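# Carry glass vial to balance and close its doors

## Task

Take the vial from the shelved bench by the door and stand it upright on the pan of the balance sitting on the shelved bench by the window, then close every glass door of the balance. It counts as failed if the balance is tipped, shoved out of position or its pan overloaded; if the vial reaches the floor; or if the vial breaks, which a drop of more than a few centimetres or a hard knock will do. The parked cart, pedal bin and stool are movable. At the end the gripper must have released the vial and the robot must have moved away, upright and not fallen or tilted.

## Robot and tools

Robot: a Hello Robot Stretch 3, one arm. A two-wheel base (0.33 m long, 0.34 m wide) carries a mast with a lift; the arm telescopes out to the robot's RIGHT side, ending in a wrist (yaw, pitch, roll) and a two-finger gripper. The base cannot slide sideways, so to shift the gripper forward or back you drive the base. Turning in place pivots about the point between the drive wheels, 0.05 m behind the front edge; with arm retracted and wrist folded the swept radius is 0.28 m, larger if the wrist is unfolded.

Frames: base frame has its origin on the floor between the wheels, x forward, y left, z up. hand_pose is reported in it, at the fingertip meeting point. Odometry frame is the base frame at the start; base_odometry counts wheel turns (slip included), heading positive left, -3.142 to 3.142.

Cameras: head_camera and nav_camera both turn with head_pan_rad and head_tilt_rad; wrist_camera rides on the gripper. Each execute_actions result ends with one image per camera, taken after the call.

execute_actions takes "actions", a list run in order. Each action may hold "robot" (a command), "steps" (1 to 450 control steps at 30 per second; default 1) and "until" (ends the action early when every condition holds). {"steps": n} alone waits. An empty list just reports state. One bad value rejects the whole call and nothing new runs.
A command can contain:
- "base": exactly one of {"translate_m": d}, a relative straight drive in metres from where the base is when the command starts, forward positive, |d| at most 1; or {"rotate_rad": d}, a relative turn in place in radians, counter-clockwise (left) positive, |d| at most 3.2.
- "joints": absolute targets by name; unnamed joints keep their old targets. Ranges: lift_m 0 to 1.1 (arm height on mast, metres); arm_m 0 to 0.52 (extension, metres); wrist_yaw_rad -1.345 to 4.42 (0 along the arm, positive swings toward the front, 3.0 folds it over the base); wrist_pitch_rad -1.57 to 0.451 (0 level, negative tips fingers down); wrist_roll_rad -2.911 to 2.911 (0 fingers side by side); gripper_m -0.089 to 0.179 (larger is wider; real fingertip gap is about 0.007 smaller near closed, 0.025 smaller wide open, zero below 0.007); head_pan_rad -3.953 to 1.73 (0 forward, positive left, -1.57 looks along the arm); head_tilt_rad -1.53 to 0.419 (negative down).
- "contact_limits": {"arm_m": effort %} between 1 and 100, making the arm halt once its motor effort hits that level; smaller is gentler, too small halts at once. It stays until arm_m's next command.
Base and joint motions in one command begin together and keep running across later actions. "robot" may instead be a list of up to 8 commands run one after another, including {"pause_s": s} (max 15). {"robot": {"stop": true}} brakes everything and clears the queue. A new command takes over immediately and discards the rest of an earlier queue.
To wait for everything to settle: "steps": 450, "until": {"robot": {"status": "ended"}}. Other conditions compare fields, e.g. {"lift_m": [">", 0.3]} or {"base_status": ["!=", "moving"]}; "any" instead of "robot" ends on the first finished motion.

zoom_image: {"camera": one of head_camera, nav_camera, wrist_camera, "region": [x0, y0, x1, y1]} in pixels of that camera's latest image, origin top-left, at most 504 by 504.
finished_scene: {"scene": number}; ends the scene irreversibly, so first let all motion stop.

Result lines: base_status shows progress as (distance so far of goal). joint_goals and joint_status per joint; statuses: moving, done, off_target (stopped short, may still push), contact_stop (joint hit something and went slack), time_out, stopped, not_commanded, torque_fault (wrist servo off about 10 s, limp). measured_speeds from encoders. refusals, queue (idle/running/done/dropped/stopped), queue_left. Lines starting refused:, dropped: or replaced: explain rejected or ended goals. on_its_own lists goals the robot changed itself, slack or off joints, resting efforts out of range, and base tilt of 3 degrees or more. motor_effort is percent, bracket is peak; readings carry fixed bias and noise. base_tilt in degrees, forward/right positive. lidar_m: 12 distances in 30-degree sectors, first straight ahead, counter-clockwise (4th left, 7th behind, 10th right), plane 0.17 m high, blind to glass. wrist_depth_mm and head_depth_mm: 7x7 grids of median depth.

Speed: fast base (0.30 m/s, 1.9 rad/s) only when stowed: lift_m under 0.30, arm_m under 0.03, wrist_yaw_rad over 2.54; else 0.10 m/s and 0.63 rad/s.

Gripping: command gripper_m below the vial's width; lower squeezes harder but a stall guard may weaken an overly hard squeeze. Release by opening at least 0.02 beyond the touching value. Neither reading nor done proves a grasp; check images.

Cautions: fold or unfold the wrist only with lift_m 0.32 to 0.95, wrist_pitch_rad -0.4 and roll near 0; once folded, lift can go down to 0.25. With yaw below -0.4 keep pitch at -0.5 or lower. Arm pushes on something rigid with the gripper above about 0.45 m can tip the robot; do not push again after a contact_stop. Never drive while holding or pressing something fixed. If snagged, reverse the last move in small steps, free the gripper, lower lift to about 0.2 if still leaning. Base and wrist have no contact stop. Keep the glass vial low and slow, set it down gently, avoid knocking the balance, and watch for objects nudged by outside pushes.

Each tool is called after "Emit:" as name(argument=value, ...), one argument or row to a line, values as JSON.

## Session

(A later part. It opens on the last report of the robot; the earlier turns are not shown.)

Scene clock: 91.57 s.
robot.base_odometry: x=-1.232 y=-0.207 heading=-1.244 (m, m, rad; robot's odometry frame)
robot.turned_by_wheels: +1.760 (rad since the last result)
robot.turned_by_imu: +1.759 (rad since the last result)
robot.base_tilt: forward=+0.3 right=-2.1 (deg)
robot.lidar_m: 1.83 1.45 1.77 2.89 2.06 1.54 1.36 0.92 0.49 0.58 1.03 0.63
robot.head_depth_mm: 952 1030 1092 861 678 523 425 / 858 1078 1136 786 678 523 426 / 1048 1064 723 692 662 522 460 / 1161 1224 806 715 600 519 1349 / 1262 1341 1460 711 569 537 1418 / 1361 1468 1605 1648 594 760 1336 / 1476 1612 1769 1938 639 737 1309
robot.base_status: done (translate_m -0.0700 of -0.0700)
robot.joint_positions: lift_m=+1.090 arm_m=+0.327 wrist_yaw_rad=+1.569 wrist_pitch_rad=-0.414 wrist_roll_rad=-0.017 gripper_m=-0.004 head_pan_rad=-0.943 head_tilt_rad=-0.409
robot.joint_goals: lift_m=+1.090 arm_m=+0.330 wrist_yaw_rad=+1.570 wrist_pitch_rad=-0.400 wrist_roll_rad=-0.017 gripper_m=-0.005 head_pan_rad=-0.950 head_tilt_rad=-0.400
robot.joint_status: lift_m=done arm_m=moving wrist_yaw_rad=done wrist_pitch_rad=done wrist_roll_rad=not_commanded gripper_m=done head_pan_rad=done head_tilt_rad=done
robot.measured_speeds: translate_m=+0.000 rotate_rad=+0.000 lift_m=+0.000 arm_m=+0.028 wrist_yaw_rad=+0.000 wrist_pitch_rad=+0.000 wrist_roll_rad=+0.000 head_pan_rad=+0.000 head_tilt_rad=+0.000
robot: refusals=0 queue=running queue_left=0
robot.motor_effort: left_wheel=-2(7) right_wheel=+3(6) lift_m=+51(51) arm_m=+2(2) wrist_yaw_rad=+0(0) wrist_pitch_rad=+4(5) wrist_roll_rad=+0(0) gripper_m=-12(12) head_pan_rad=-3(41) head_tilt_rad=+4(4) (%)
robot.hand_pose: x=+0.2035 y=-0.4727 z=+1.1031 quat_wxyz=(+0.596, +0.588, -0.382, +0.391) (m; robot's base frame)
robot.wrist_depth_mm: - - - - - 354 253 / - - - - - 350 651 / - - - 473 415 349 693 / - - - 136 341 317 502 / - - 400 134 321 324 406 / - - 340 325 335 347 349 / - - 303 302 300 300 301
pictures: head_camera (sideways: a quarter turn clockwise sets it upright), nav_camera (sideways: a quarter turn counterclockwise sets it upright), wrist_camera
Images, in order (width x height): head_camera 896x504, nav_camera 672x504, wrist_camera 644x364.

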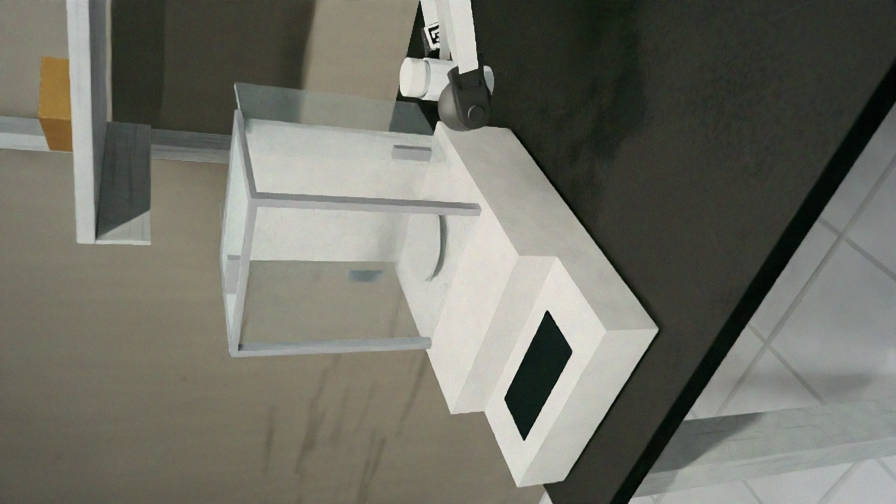

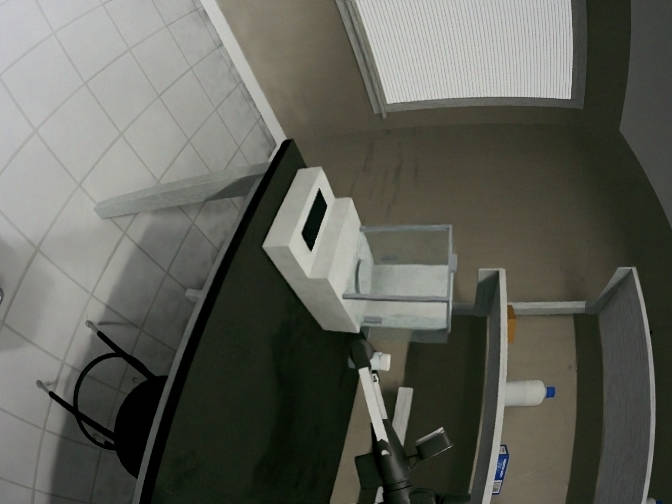

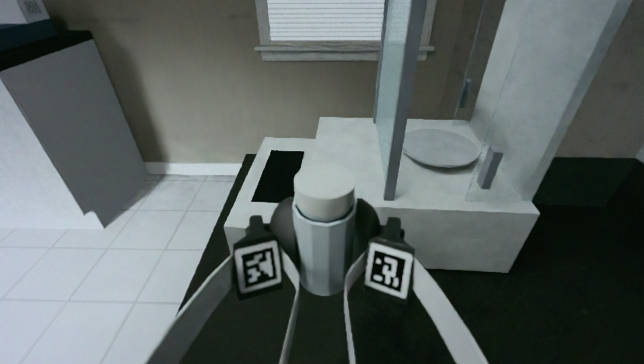

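Emit:
execute_actions(
  actions=[
    {"robot":[{"base":{"translate_m":0.07},"joints":{"lift_m":1.06,"arm_m":0.44,"head_pan_rad":-1.15}}],"steps":450,"until":{"robot":{"status":"ended"}}},
  ],
)

Scene clock: 97.40 s.
robot.base_odometry: x=-1.209 y=-0.273 heading=-1.243 (m, m, rad; robot's odometry frame)
robot.turned_by_wheels: +0.000 (rad since the last result)
robot.turned_by_imu: -0.002 (rad since the last result)
robot.base_tilt: forward=+0.4 right=-1.9 (deg)
robot.lidar_m: 1.76 1.39 1.66 2.91 2.16 1.60 1.43 0.99 0.52 0.57 1.04 0.57
robot.head_depth_mm: 722 976 1034 913 679 524 427 / 939 1015 1085 908 677 521 425 / 955 1063 1137 855 675 520 436 / 911 1053 689 674 634 519 448 / 1043 1124 738 675 564 519 1315 / 1129 1201 1328 708 563 500 1376 / 1182 1280 1391 1480 559 527 1378
robot.base_status: done (translate_m +0.0700 of +0.0700)
robot.joint_positions: lift_m=+1.060 arm_m=+0.440 wrist_yaw_rad=+1.569 wrist_pitch_rad=-0.414 wrist_roll_rad=-0.017 gripper_m=-0.004 head_pan_rad=-1.143 head_tilt_rad=-0.409
robot.joint_goals: lift_m=+1.060 arm_m=+0.440 wrist_yaw_rad=+1.570 wrist_pitch_rad=-0.400 wrist_roll_rad=-0.017 gripper_m=-0.005 head_pan_rad=-1.150 head_tilt_rad=-0.400
robot.joint_status: lift_m=done arm_m=done wrist_yaw_rad=done wrist_pitch_rad=done wrist_roll_rad=not_commanded gripper_m=done head_pan_rad=done head_tilt_rad=done
robot.measured_speeds: translate_m=+0.000 rotate_rad=+0.000 lift_m=+0.000 arm_m=+0.000 wrist_yaw_rad=+0.000 wrist_pitch_rad=+0.000 wrist_roll_rad=+0.000 head_pan_rad=+0.000 head_tilt_rad=+0.000
robot: refusals=0 queue=done queue_left=0
robot.motor_effort: left_wheel=-2(3) right_wheel=+2(6) lift_m=+28(51) arm_m=+3(4) wrist_yaw_rad=+0(1) wrist_pitch_rad=+4(4) wrist_roll_rad=+0(0) gripper_m=-12(12) head_pan_rad=-2(17) head_tilt_rad=+5(5) (%)
robot.hand_pose: x=+0.2035 y=-0.5852 z=+1.0739 quat_wxyz=(+0.596, +0.588, -0.382, +0.391) (m; robot's base frame)
robot.wrist_depth_mm: - - - - - 193 612 / - - - - 337 762 610 / - - 402 378 324 803 602 / - 393 295 136 268 453 447 / - 281 248 134 242 371 369 / - 285 287 264 277 313 310 / 280 273 273 270 272 272 269
pictures: head_camera (sideways: a quarter turn clockwise sets it upright), nav_camera (sideways: a quarter turn counterclockwise sets it upright), wrist_camera
Images, in order (width x height): head_camera 896x504, nav_camera 672x504, wrist_camera 644x364.

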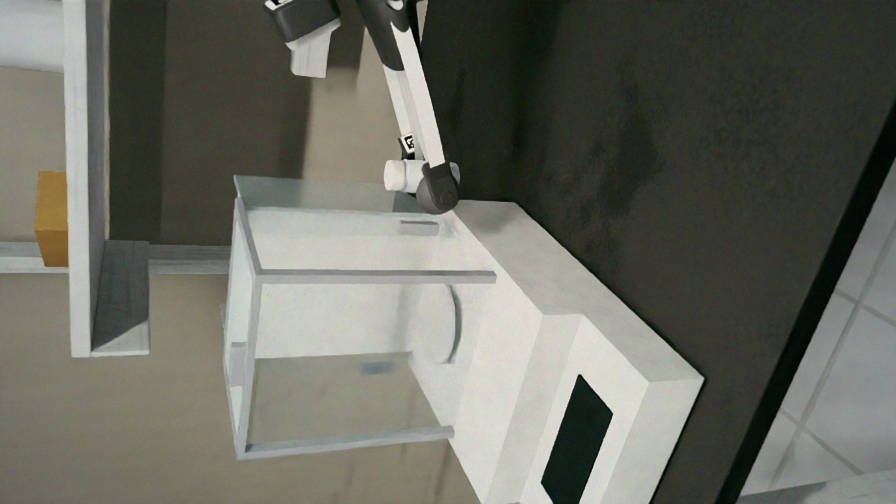

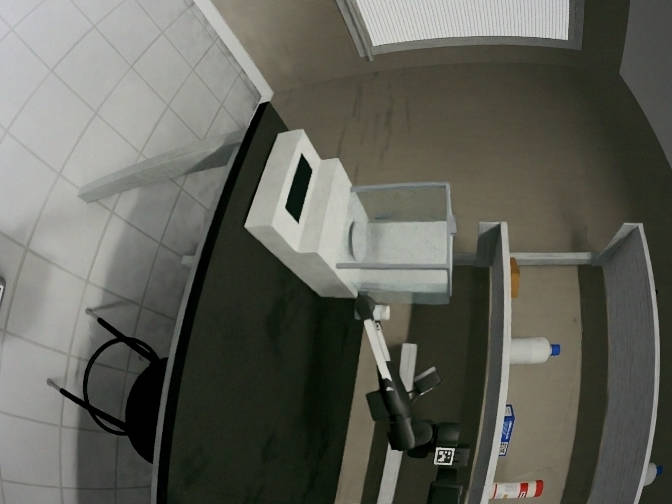

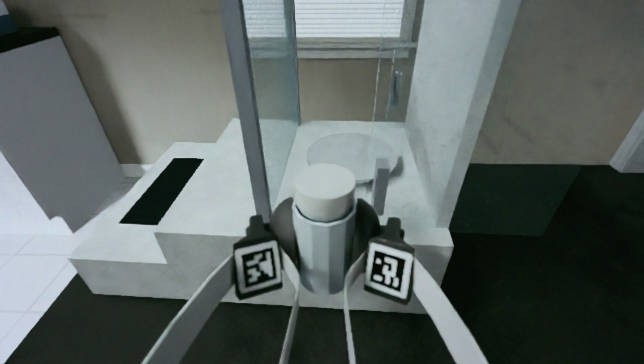

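Emit:
execute_actions(
  actions=[
    {"robot":[{"joints":{"lift_m":1.055,"arm_m":0.435}},{"base":{"translate_m":0.045}},{"joints":{"arm_m":0.46},"contact_limits":{"arm_m":12}}],"steps":450,"until":{"robot":{"status":"ended"}}},
  ],
)

Scene clock: 103.23 s.
robot.base_odometry: x=-1.195 y=-0.315 heading=-1.244 (m, m, rad; robot's odometry frame)
robot.turned_by_wheels: -0.001 (rad since the last result)
robot.turned_by_imu: -0.003 (rad since the last result)
robot.base_tilt: forward=+0.3 right=-2.2 (deg)
robot.lidar_m: 1.72 1.36 1.60 2.91 2.23 1.64 1.47 1.03 0.54 0.57 0.57 0.53
robot.head_depth_mm: 828 973 1047 912 680 523 427 / 931 1018 1085 905 677 523 426 / 874 1047 680 696 649 522 435 / 927 1038 698 673 575 519 447 / 1063 1135 1225 680 548 487 1315 / 1134 1207 1305 671 562 501 1380 / 1193 1285 1404 1511 561 530 687
robot.base_status: done (translate_m +0.0450 of +0.0450)
robot.joint_positions: lift_m=+1.055 arm_m=+0.460 wrist_yaw_rad=+1.569 wrist_pitch_rad=-0.418 wrist_roll_rad=-0.017 gripper_m=-0.004 head_pan_rad=-1.143 head_tilt_rad=-0.409
robot.joint_goals: lift_m=+1.055 arm_m=+0.460 wrist_yaw_rad=+1.570 wrist_pitch_rad=-0.400 wrist_roll_rad=-0.017 gripper_m=-0.005 head_pan_rad=-1.150 head_tilt_rad=-0.400
robot.joint_status: lift_m=done arm_m=done wrist_yaw_rad=done wrist_pitch_rad=done wrist_roll_rad=not_commanded gripper_m=done head_pan_rad=done head_tilt_rad=done
robot.measured_speeds: translate_m=+0.000 rotate_rad=+0.000 lift_m=+0.000 arm_m=+0.000 wrist_yaw_rad=+0.000 wrist_pitch_rad=+0.000 wrist_roll_rad=+0.000 head_pan_rad=+0.000 head_tilt_rad=+0.000
robot: refusals=0 queue=done queue_left=0
robot.on_its_own: right_wheel is at rest, and its effort (+29) is outside its rest range (-18 to +18)
robot.motor_effort: left_wheel=-14(14) right_wheel=+29(28) lift_m=+28(27) arm_m=+3(4) wrist_yaw_rad=+2(1) wrist_pitch_rad=+6(6) wrist_roll_rad=+0(0) gripper_m=-12(12) head_pan_rad=-3(3) head_tilt_rad=+4(5) (%)
robot.contact_limits: arm_m 12 (drawing in: default 18, maximum 29; extending or still: default 24, maximum 40)
robot.hand_pose: x=+0.2030 y=-0.6052 z=+1.0680 quat_wxyz=(+0.597, +0.589, -0.381, +0.390) (m; robot's base frame)
robot.wrist_depth_mm: - - - - 256 145 579 / - - - - 253 724 574 / - - 344 - 247 767 580 / - 344 272 136 237 445 436 / - 242 226 134 202 361 362 / 249 213 209 201 209 310 304 / 256 255 248 239 237 264 264
pictures: head_camera (sideways: a quarter turn clockwise sets it upright), nav_camera (sideways: a quarter turn counterclockwise sets it upright), wrist_camera
Images, in order (width x height): head_camera 896x504, nav_camera 672x504, wrist_camera 644x364.

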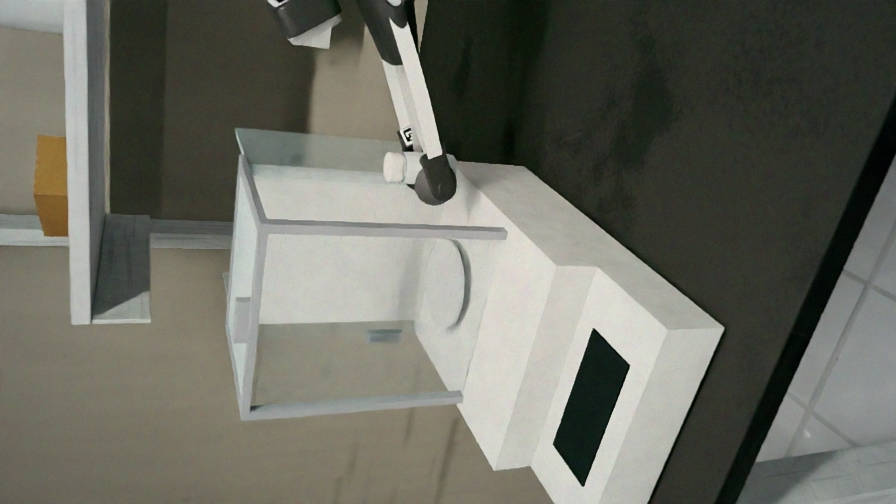

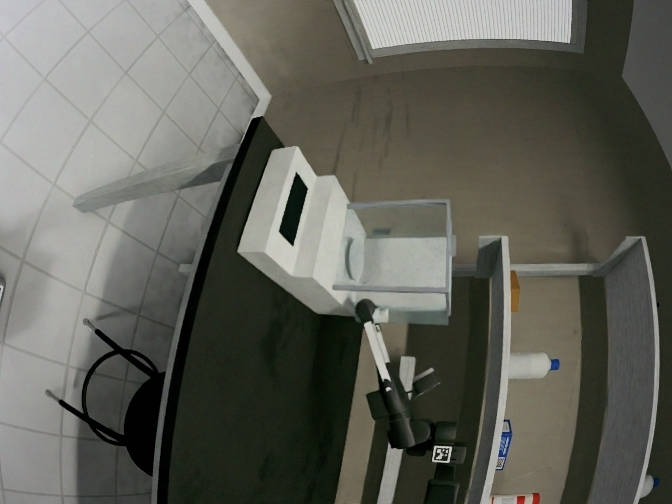

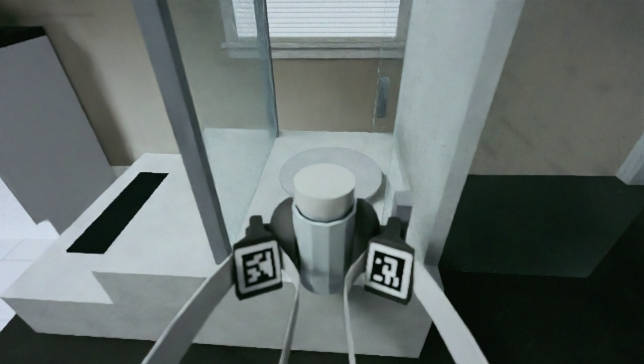

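Door slides. Continue.

Emit:
execute_actions(
  actions=[
    {"robot":[{"base":{"translate_m":-0.002},"joints":{"arm_m":0.485},"contact_limits":{"arm_m":8}}],"steps":450,"until":{"robot":{"status":"ended"}}},
    {"robot":[{"joints":{"arm_m":0.458,"lift_m":1.065}},{"base":{"translate_m":0.05}}],"steps":450,"until":{"robot":{"status":"ended"}}},
  ],
)

Scene clock: 108.53 s.
robot.base_odometry: x=-1.179 y=-0.361 heading=-1.243 (m, m, rad; robot's odometry frame)
robot.turned_by_wheels: +0.001 (rad since the last result)
robot.turned_by_imu: -0.001 (rad since the last result)
robot.base_tilt: forward=+0.2 right=-2.0 (deg)
robot.lidar_m: 1.67 1.32 1.53 2.92 2.28 1.69 1.52 1.07 0.57 0.57 0.51 0.50
robot.head_depth_mm: 893 976 1049 934 680 523 426 / 865 1009 1054 856 677 521 426 / 892 1025 658 640 576 520 435 / 996 1092 702 679 531 479 459 / 1088 1158 1255 671 549 484 1311 / 1136 1224 1329 1430 561 501 1337 / 1190 1292 1397 1535 1590 531 630
robot.base_status: done (translate_m +0.0500 of +0.0500)
robot.joint_positions: lift_m=+1.065 arm_m=+0.458 wrist_yaw_rad=+1.571 wrist_pitch_rad=-0.422 wrist_roll_rad=-0.017 gripper_m=-0.004 head_pan_rad=-1.143 head_tilt_rad=-0.409
robot.joint_goals: lift_m=+1.065 arm_m=+0.458 wrist_yaw_rad=+1.570 wrist_pitch_rad=-0.400 wrist_roll_rad=-0.017 gripper_m=-0.005 head_pan_rad=-1.150 head_tilt_rad=-0.400
robot.joint_status: lift_m=done arm_m=done wrist_yaw_rad=done wrist_pitch_rad=done wrist_roll_rad=not_commanded gripper_m=done head_pan_rad=done head_tilt_rad=done
robot.measured_speeds: translate_m=+0.000 rotate_rad=+0.000 lift_m=+0.000 arm_m=+0.000 wrist_yaw_rad=+0.000 wrist_pitch_rad=+0.000 wrist_roll_rad=+0.000 head_pan_rad=+0.000 head_tilt_rad=+0.000
robot: refusals=0 queue=done queue_left=0
robot.motor_effort: left_wheel=-1(19) right_wheel=+1(30) lift_m=+51(54) arm_m=-3(5) wrist_yaw_rad=-2(14) wrist_pitch_rad=+7(12) wrist_roll_rad=+0(0) gripper_m=-12(14) head_pan_rad=-2(3) head_tilt_rad=+4(4) (%)
robot.hand_pose: x=+0.2025 y=-0.6033 z=+1.0764 quat_wxyz=(+0.597, +0.590, -0.379, +0.389) (m; robot's base frame)
robot.wrist_depth_mm: - - - - - 121 80 / - - - - - 119 90 / - - - - 268 118 529 / - 278 297 136 263 117 564 / - 236 243 134 216 137 372 / 256 200 192 194 187 297 314 / 204 178 173 177 177 272 273
pictures: head_camera (sideways: a quarter turn clockwise sets it upright), nav_camera (sideways: a quarter turn counterclockwise sets it upright), wrist_camera
Images, in order (width x height): head_camera 896x504, nav_camera 672x504, wrist_camera 644x364.

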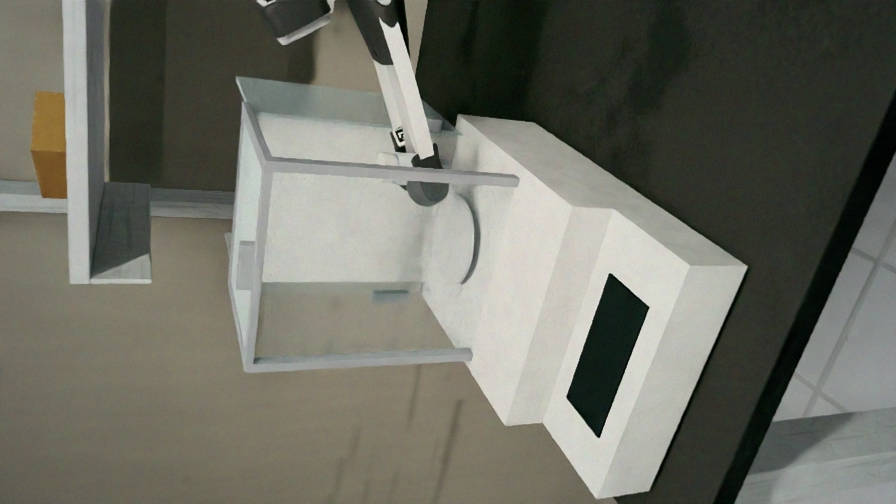

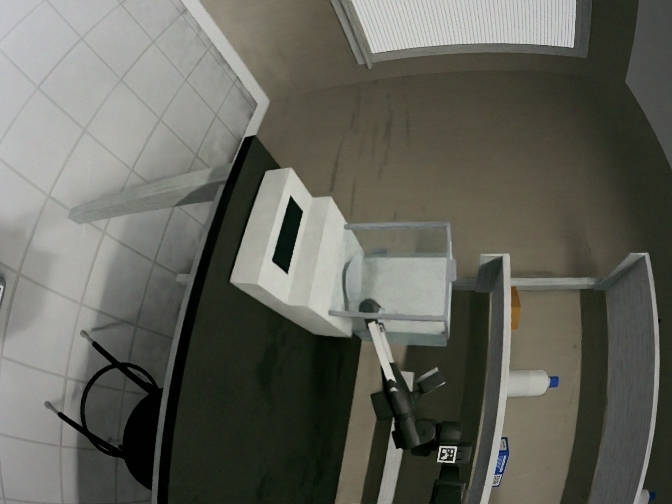

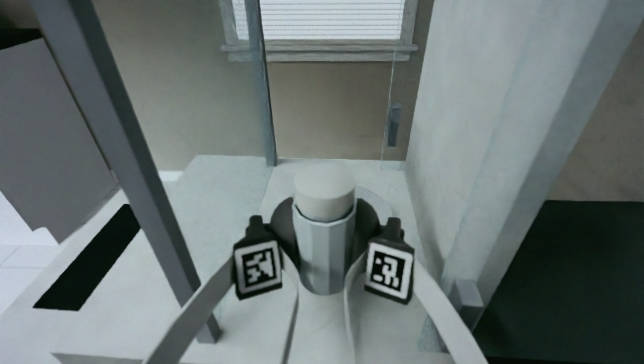

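Emit:
execute_actions(
  actions=[
    {"robot":[{"base":{"translate_m":0.058}},{"joints":{"lift_m":1.047}}],"steps":450,"until":{"robot":{"status":"ended"}}},
  ],
)

Emit:
zoom_image(
  camera="head_camera",
  region=[200,0,560,340],
)

Scene clock: 113.93 s.
robot.base_odometry: x=-1.161 y=-0.416 heading=-1.243 (m, m, rad; robot's odometry frame)
robot.turned_by_wheels: +0.000 (rad since the last result)
robot.turned_by_imu: -0.002 (rad since the last result)
robot.base_tilt: forward=+0.3 right=-2.1 (deg)
robot.lidar_m: 1.61 1.27 1.45 2.93 2.38 1.74 1.58 1.13 0.60 0.58 0.46 1.59
robot.head_depth_mm: 885 973 1016 908 678 524 426 / 855 1003 629 643 574 522 425 / 883 985 669 640 520 471 435 / 1040 1097 1189 716 535 468 460 / 1086 1162 1244 1355 550 486 1308 / 1137 1215 1323 1461 581 502 598 / 1182 1282 1398 1538 1714 533 1376
robot.base_status: done (translate_m +0.0580 of +0.0580)
robot.joint_positions: lift_m=+1.047 arm_m=+0.458 wrist_yaw_rad=+1.571 wrist_pitch_rad=-0.422 wrist_roll_rad=-0.017 gripper_m=-0.004 head_pan_rad=-1.143 head_tilt_rad=-0.409
robot.joint_goals: lift_m=+1.047 arm_m=+0.458 wrist_yaw_rad=+1.570 wrist_pitch_rad=-0.400 wrist_roll_rad=-0.017 gripper_m=-0.005 head_pan_rad=-1.150 head_tilt_rad=-0.400
robot.joint_status: lift_m=done arm_m=done wrist_yaw_rad=done wrist_pitch_rad=done wrist_roll_rad=not_commanded gripper_m=done head_pan_rad=done head_tilt_rad=done
robot.measured_speeds: translate_m=+0.000 rotate_rad=+0.000 lift_m=+0.000 arm_m=+0.000 wrist_yaw_rad=+0.000 wrist_pitch_rad=+0.000 wrist_roll_rad=+0.000 head_pan_rad=+0.000 head_tilt_rad=+0.000
robot: refusals=0 queue=done queue_left=0
robot.motor_effort: left_wheel=-1(3) right_wheel=+1(7) lift_m=+28(50) arm_m=-3(3) wrist_yaw_rad=-2(2) wrist_pitch_rad=+7(7) wrist_roll_rad=+0(0) gripper_m=-12(12) head_pan_rad=-3(2) head_tilt_rad=+4(4) (%)
robot.hand_pose: x=+0.2026 y=-0.6033 z=+1.0592 quat_wxyz=(+0.597, +0.590, -0.379, +0.389) (m; robot's base frame)
robot.wrist_depth_mm: - - - - - 127 80 / - - - - - 125 80 / - - - - - 124 79 / - - 269 137 245 122 79 / - 227 220 134 202 120 78 / 228 187 180 159 174 120 77 / 166 162 160 154 155 114 77
pictures: head_camera (sideways: a quarter turn clockwise sets it upright), nav_camera (sideways: a quarter turn counterclockwise sets it upright), wrist_camera
Images, in order (width x height): head_camera 896x504, nav_camera 672x504, wrist_camera 644x364.

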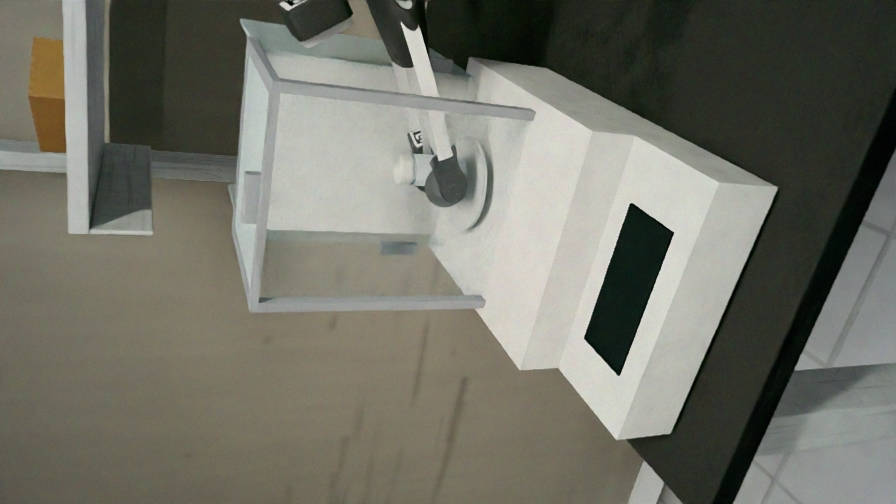

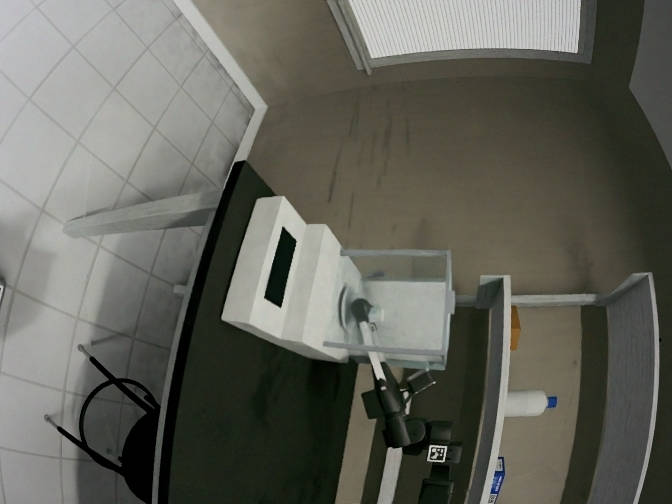

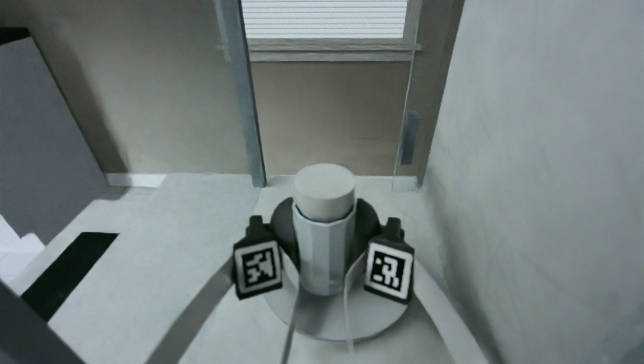

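Region (200, 0, 560, 340) of head_camera's 896x504 image, scaled by 1.400, with more detail than that image has.

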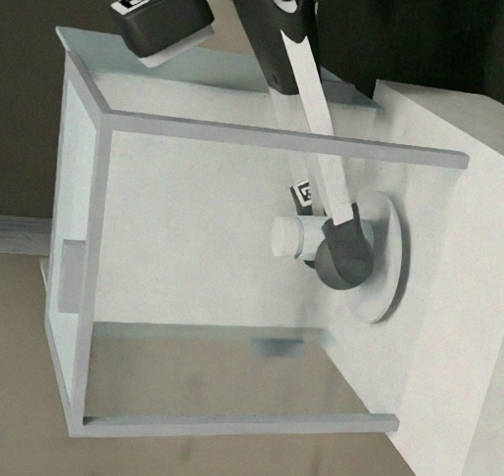

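Emit:
execute_actions(
  actions=[
    {"robot":[{"base":{"translate_m":0.006},"joints":{"lift_m":1.044}},{"joints":{"gripper_m":0.055}},{"pause_s":0.5},{"base":{"translate_m":-0.145}},{"joints":{"arm_m":0.52,"lift_m":1.05}},{"base":{"translate_m":0.025}}],"steps":450,"until":{"robot":{"status":"ended"}}},
  ],
)

Scene clock: 123.87 s.
robot.base_odometry: x=-1.197 y=-0.308 heading=-1.243 (m, m, rad; robot's odometry frame)
robot.turned_by_wheels: +0.000 (rad since the last result)
robot.turned_by_imu: -0.002 (rad since the last result)
robot.base_tilt: forward=+0.4 right=-1.9 (deg)
robot.lidar_m: 1.72 1.36 1.61 2.90 2.21 1.64 1.46 1.02 0.54 0.57 1.03 0.54
robot.head_depth_mm: 823 975 1031 936 679 524 427 / 934 1012 1087 908 676 522 424 / 885 1053 685 714 667 520 436 / 918 1030 691 664 578 518 447 / 1069 1134 748 671 548 489 1312 / 1133 1198 1306 670 563 502 1377 / 1188 1291 1402 1521 560 530 698
robot.base_status: done (translate_m +0.0250 of +0.0250)
robot.joint_positions: lift_m=+1.050 arm_m=+0.520 wrist_yaw_rad=+1.571 wrist_pitch_rad=-0.420 wrist_roll_rad=-0.017 gripper_m=+0.055 head_pan_rad=-1.143 head_tilt_rad=-0.409
robot.joint_goals: lift_m=+1.050 arm_m=+0.520 wrist_yaw_rad=+1.570 wrist_pitch_rad=-0.400 wrist_roll_rad=-0.017 gripper_m=+0.055 head_pan_rad=-1.150 head_tilt_rad=-0.400
robot.joint_status: lift_m=done arm_m=done wrist_yaw_rad=done wrist_pitch_rad=done wrist_roll_rad=not_commanded gripper_m=done head_pan_rad=done head_tilt_rad=done
robot.measured_speeds: translate_m=+0.000 rotate_rad=+0.000 lift_m=+0.000 arm_m=+0.000 wrist_yaw_rad=+0.000 wrist_pitch_rad=+0.000 wrist_roll_rad=+0.000 head_pan_rad=+0.000 head_tilt_rad=+0.000
robot: refusals=0 queue=done queue_left=0
robot.motor_effort: left_wheel=-1(4) right_wheel=+1(6) lift_m=+51(51) arm_m=+3(3) wrist_yaw_rad=-1(1) wrist_pitch_rad=+6(6) wrist_roll_rad=+0(0) gripper_m=+0(80) head_pan_rad=-3(3) head_tilt_rad=+5(4) (%)
robot.hand_pose: x=+0.2028 y=-0.6646 z=+1.0619 quat_wxyz=(+0.597, +0.590, -0.379, +0.390) (m; robot's base frame)
robot.wrist_depth_mm: - - - - - 805 518 / - - - - - 777 514 / - - 315 352 - 777 523 / - 262 255 261 432 435 420 / 224 216 231 215 369 353 351 / 226 217 221 207 286 299 300 / 254 255 247 246 260 256 257
pictures: head_camera (sideways: a quarter turn clockwise sets it upright), nav_camera (sideways: a quarter turn counterclockwise sets it upright), wrist_camera
Images, in order (width x height): head_camera 896x504, nav_camera 672x504, wrist_camera 644x364.

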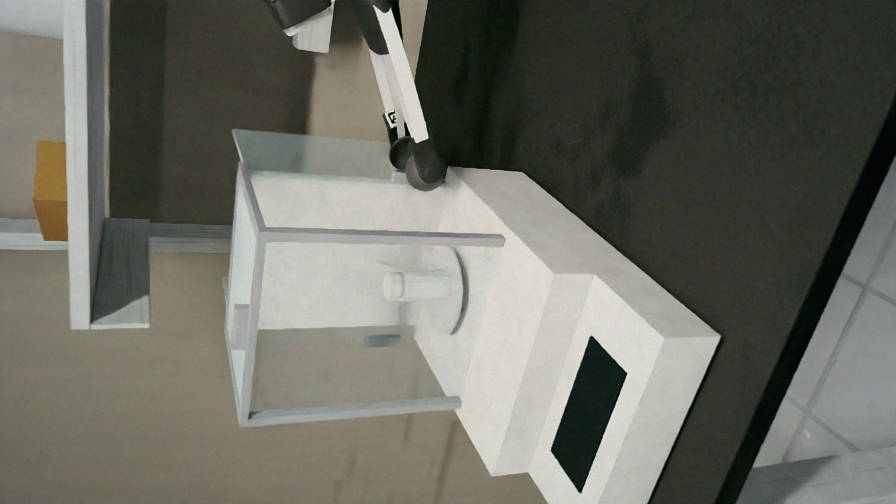

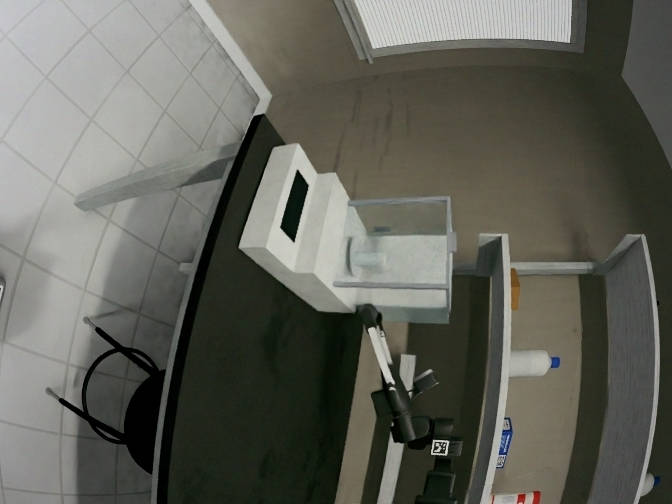

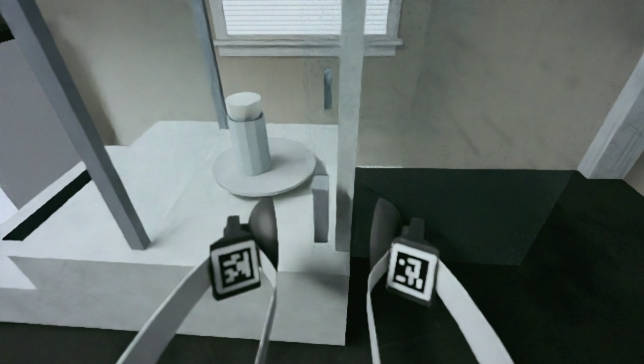

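Emit:
execute_actions(
  actions=[
    {"robot":[{"base":{"translate_m":0.003}},{"joints":{"arm_m":0.46},"contact_limits":{"arm_m":8}},{"base":{"translate_m":0.003},"joints":{"arm_m":0.4},"contact_limits":{"arm_m":8}}],"steps":450,"until":{"robot":{"status":"ended"}}},
  ],
)

Scene clock: 128.17 s.
robot.base_odometry: x=-1.195 y=-0.314 heading=-1.243 (m, m, rad; robot's odometry frame)
robot.turned_by_wheels: +0.000 (rad since the last result)
robot.turned_by_imu: -0.001 (rad since the last result)
robot.base_tilt: forward=+0.2 right=-2.2 (deg)
robot.lidar_m: 1.72 1.36 1.61 2.92 2.22 1.64 1.47 1.03 0.54 0.57 1.03 0.54
robot.head_depth_mm: 825 972 1041 859 678 523 426 / 937 1015 1085 907 676 521 426 / 885 1048 684 705 650 520 436 / 929 1034 698 660 574 519 447 / 1064 1142 1224 675 548 487 1317 / 1132 1208 1310 667 562 501 1380 / 1192 1278 1408 1516 560 530 687
robot.base_status: done (translate_m +0.0030 of +0.0030)
robot.joint_positions: lift_m=+1.050 arm_m=+0.400 wrist_yaw_rad=+1.565 wrist_pitch_rad=-0.420 wrist_roll_rad=-0.017 gripper_m=+0.055 head_pan_rad=-1.143 head_tilt_rad=-0.409
robot.joint_goals: lift_m=+1.050 arm_m=+0.400 wrist_yaw_rad=+1.570 wrist_pitch_rad=-0.400 wrist_roll_rad=-0.017 gripper_m=+0.055 head_pan_rad=-1.150 head_tilt_rad=-0.400
robot.joint_status: lift_m=done arm_m=done wrist_yaw_rad=done wrist_pitch_rad=done wrist_roll_rad=not_commanded gripper_m=done head_pan_rad=done head_tilt_rad=done
robot.measured_speeds: translate_m=+0.000 rotate_rad=+0.000 lift_m=+0.000 arm_m=+0.000 wrist_yaw_rad=+0.000 wrist_pitch_rad=+0.000 wrist_roll_rad=+0.000 head_pan_rad=+0.000 head_tilt_rad=+0.000
robot: refusals=0 queue=done queue_left=0
robot.motor_effort: left_wheel=-2(7) right_wheel=+1(8) lift_m=+50(51) arm_m=-3(3) wrist_yaw_rad=+4(3) wrist_pitch_rad=+6(6) wrist_roll_rad=+0(0) gripper_m=-1(1) head_pan_rad=-3(4) head_tilt_rad=+5(4) (%)
robot.contact_limits: arm_m 8 (drawing in: default 18, maximum 29; extending or still: default 24, maximum 40)
robot.hand_pose: x=+0.2028 y=-0.5467 z=+1.0619 quat_wxyz=(+0.598, +0.589, -0.381, +0.388) (m; robot's base frame)
robot.wrist_depth_mm: - - - - - 223 142 / - - - - - 222 142 / - - - 331 317 218 166 / - - 293 261 250 217 412 / - 282 231 215 232 213 354 / - 236 221 204 207 199 299 / - 254 247 243 235 248 259
pictures: head_camera (sideways: a quarter turn clockwise sets it upright), nav_camera (sideways: a quarter turn counterclockwise sets it upright), wrist_camera
Images, in order (width x height): head_camera 896x504, nav_camera 672x504, wrist_camera 644x364.

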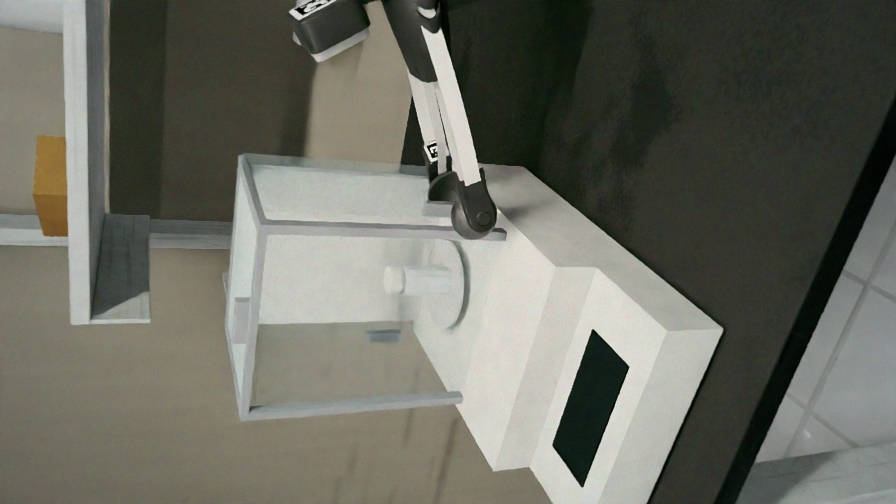

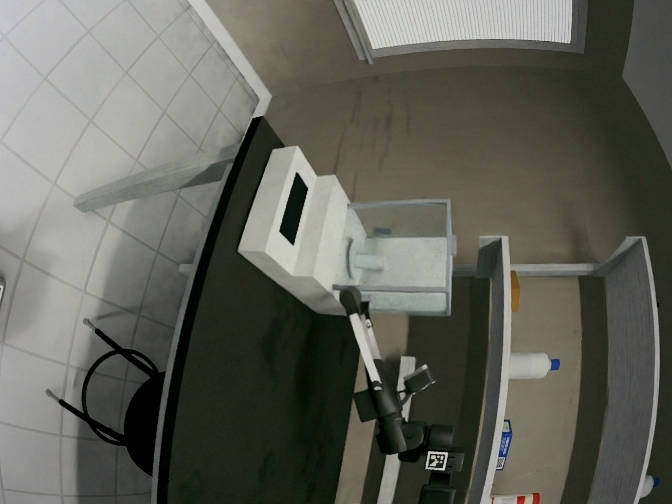

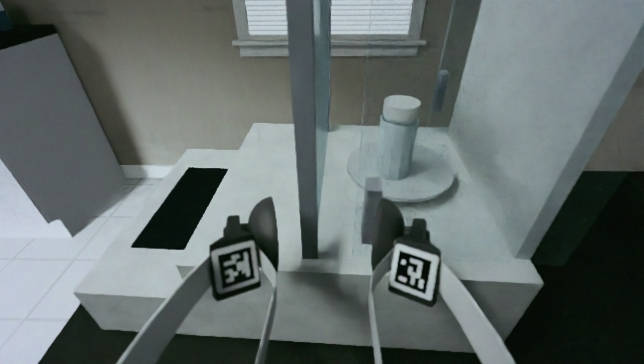

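Emit:
execute_actions(
  actions=[
    {"robot":[{"joints":{"arm_m":0.375},"contact_limits":{"arm_m":8}}],"steps":450,"until":{"robot":{"status":"ended"}}},
  ],
)

Emit:
execute_actions(
  actions=[
    {"robot":[{"joints":{"arm_m":0.39}},{"base":{"translate_m":-0.03}},{"joints":{"arm_m":0.2}},{"base":{"translate_m":0.77},"joints":{"head_pan_rad":-2.0,"wrist_pitch_rad":-0.55,"lift_m":1.08,"gripper_m":0.0}},{"joints":{"wrist_yaw_rad":-1.3,"arm_m":0.49}}],"steps":450,"until":{"robot":{"status":"ended"}}},
    {"steps":450,"until":{"robot":{"status":"ended"}}},
  ],
)

Scene clock: 131.13 s.
robot.base_odometry: x=-1.195 y=-0.314 heading=-1.243 (m, m, rad; robot's odometry frame)
robot.turned_by_wheels: +0.000 (rad since the last result)
robot.turned_by_imu: -0.001 (rad since the last result)
robot.base_tilt: forward=+0.2 right=-2.0 (deg)
robot.lidar_m: 1.72 1.36 1.61 2.91 2.22 1.64 1.47 1.03 0.54 0.57 1.03 0.54
robot.head_depth_mm: 828 972 1024 882 675 523 426 / 933 1018 1085 1020 673 521 426 / 882 1052 682 715 648 519 436 / 925 1025 697 663 574 520 448 / 1064 1141 1225 680 549 488 1314 / 1139 1205 1316 669 564 500 1382 / 1189 1288 1405 1512 562 530 688
robot.base_status: done (translate_m +0.0030 of +0.0030)
robot.joint_positions: lift_m=+1.050 arm_m=+0.375 wrist_yaw_rad=+1.565 wrist_pitch_rad=-0.420 wrist_roll_rad=-0.017 gripper_m=+0.055 head_pan_rad=-1.143 head_tilt_rad=-0.409
robot.joint_goals: lift_m=+1.050 arm_m=+0.375 wrist_yaw_rad=+1.570 wrist_pitch_rad=-0.400 wrist_roll_rad=-0.017 gripper_m=+0.055 head_pan_rad=-1.150 head_tilt_rad=-0.400
robot.joint_status: lift_m=done arm_m=done wrist_yaw_rad=done wrist_pitch_rad=done wrist_roll_rad=not_commanded gripper_m=done head_pan_rad=done head_tilt_rad=done
robot.measured_speeds: translate_m=+0.000 rotate_rad=+0.000 lift_m=+0.000 arm_m=+0.000 wrist_yaw_rad=+0.000 wrist_pitch_rad=+0.000 wrist_roll_rad=+0.000 head_pan_rad=+0.000 head_tilt_rad=+0.000
robot: refusals=0 queue=done queue_left=0
robot.motor_effort: left_wheel=-2(2) right_wheel=+1(1) lift_m=+51(51) arm_m=-4(3) wrist_yaw_rad=+4(4) wrist_pitch_rad=+6(6) wrist_roll_rad=+0(0) gripper_m=+0(1) head_pan_rad=-2(3) head_tilt_rad=+4(4) (%)
robot.contact_limits: arm_m 8 (drawing in: default 18, maximum 29; extending or still: default 24, maximum 40)
robot.hand_pose: x=+0.2028 y=-0.5217 z=+1.0619 quat_wxyz=(+0.598, +0.589, -0.381, +0.388) (m; robot's base frame)
robot.wrist_depth_mm: - - - - - 270 173 / - - - - - 270 172 / - - - 333 289 267 172 / - - 324 261 248 247 187 / - - 273 223 230 222 329 / - 239 227 207 209 199 292 / - 255 247 248 237 228 259
pictures: head_camera (sideways: a quarter turn clockwise sets it upright), nav_camera (sideways: a quarter turn counterclockwise sets it upright), wrist_camera
Images, in order (width x height): head_camera 896x504, nav_camera 672x504, wrist_camera 644x364.

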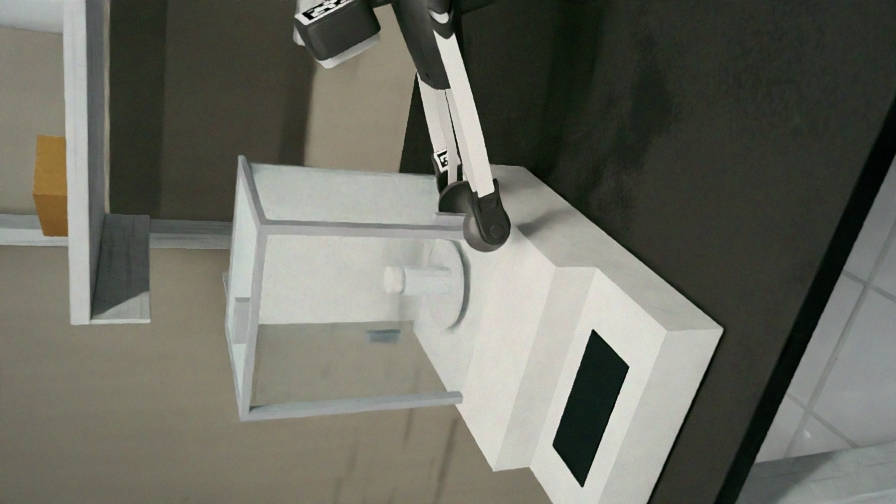

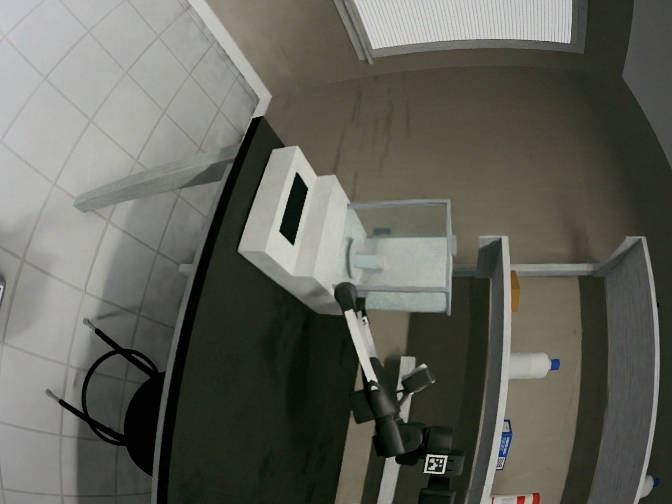

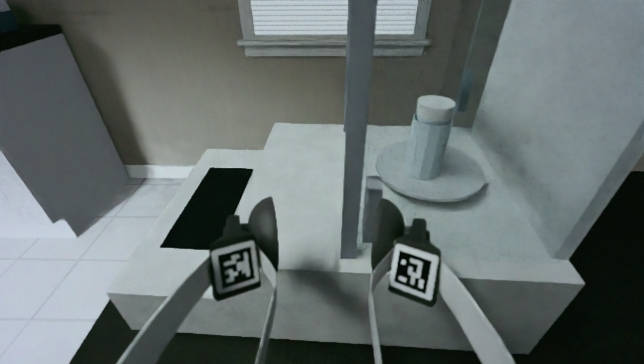

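Scene clock: 149.20 s.
robot.base_odometry: x=-0.957 y=-1.014 heading=-1.243 (m, m, rad; robot's odometry frame)
robot.turned_by_wheels: +0.000 (rad since the last result)
robot.turned_by_imu: -0.007 (rad since the last result)
robot.base_tilt: forward=+0.3 right=-2.0 (deg)
robot.lidar_m: 0.99 1.03 0.85 1.56 3.62 2.41 1.73 0.92 0.45 1.12 1.16 1.02
robot.head_depth_mm: 1146 - - - 550 542 1390 / 879 1186 - 680 574 523 592 / 1053 - - 700 628 1492 1388 / 897 - - 852 768 1521 1413 / 921 - 1162 1010 1303 1407 1412 / 917 - 1071 1180 1283 1390 1416 / 913 983 1050 1121 1206 1318 1385
robot.base_status: done (translate_m +0.7700 of +0.7700)
robot.joint_positions: lift_m=+1.080 arm_m=+0.490 wrist_yaw_rad=-1.297 wrist_pitch_rad=-0.560 wrist_roll_rad=-0.017 gripper_m=+0.000 head_pan_rad=-1.993 head_tilt_rad=-0.409
robot.joint_goals: lift_m=+1.080 arm_m=+0.490 wrist_yaw_rad=-1.300 wrist_pitch_rad=-0.550 wrist_roll_rad=-0.017 gripper_m=+0.000 head_pan_rad=-2.000 head_tilt_rad=-0.400
robot.joint_status: lift_m=done arm_m=done wrist_yaw_rad=done wrist_pitch_rad=done wrist_roll_rad=not_commanded gripper_m=done head_pan_rad=done head_tilt_rad=done
robot.measured_speeds: translate_m=+0.000 rotate_rad=+0.000 lift_m=+0.000 arm_m=+0.000 wrist_yaw_rad=+0.000 wrist_pitch_rad=+0.000 wrist_roll_rad=+0.000 head_pan_rad=+0.000 head_tilt_rad=+0.000
robot: refusals=0 queue=done queue_left=0
robot.motor_effort: left_wheel=-1(4) right_wheel=+0(5) lift_m=+51(51) arm_m=+3(3) wrist_yaw_rad=-3(2) wrist_pitch_rad=+3(6) wrist_roll_rad=+0(0) gripper_m=-2(80) head_pan_rad=-2(38) head_tilt_rad=+5(4) (%)
robot.hand_pose: x=-0.2182 y=-0.6896 z=+1.0619 quat_wxyz=(+0.429, -0.250, -0.656, -0.569) (m; robot's base frame)
robot.wrist_depth_mm: 405 523 721 813 689 784 - / 414 546 590 595 347 345 586 / 428 470 471 479 293 292 289 / 364 399 394 393 263 250 250 / 446 355 337 - 291 258 229 / 464 565 912 - 294 286 260 / 493 659 - - - 272 258
pictures: head_camera (sideways: a quarter turn clockwise sets it upright), nav_camera (sideways: a quarter turn counterclockwise sets it upright), wrist_camera
Images, in order (width x height): head_camera 896x504, nav_camera 672x504, wrist_camera 644x364.

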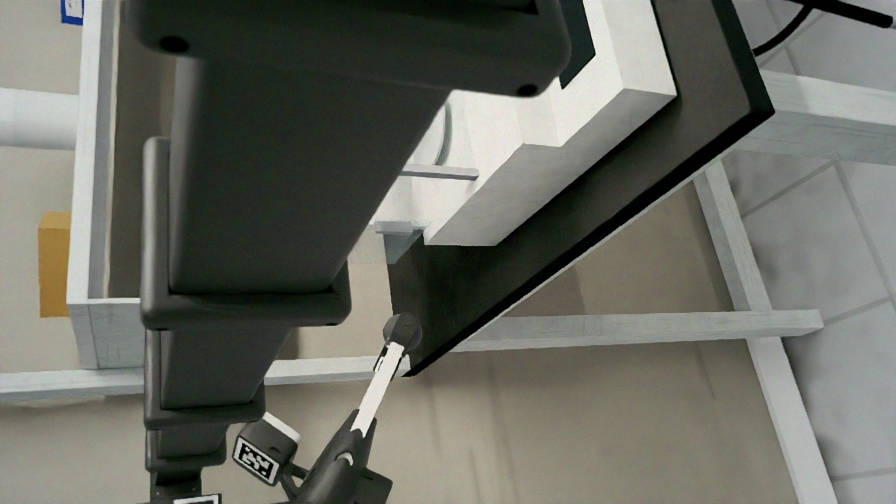

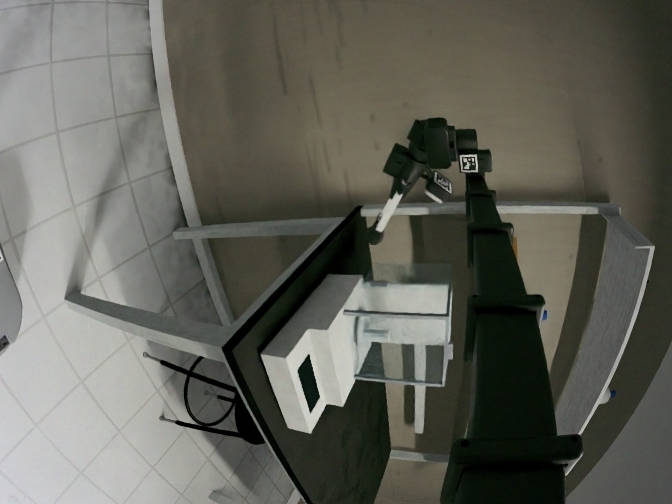

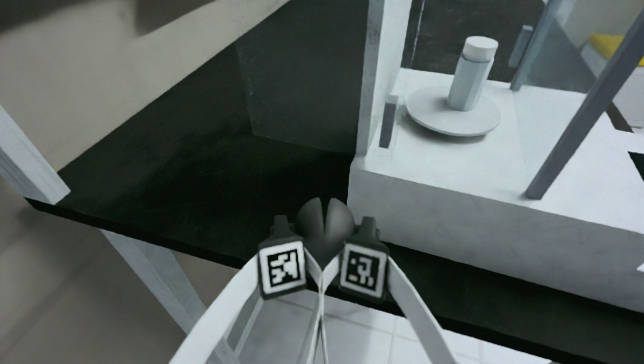

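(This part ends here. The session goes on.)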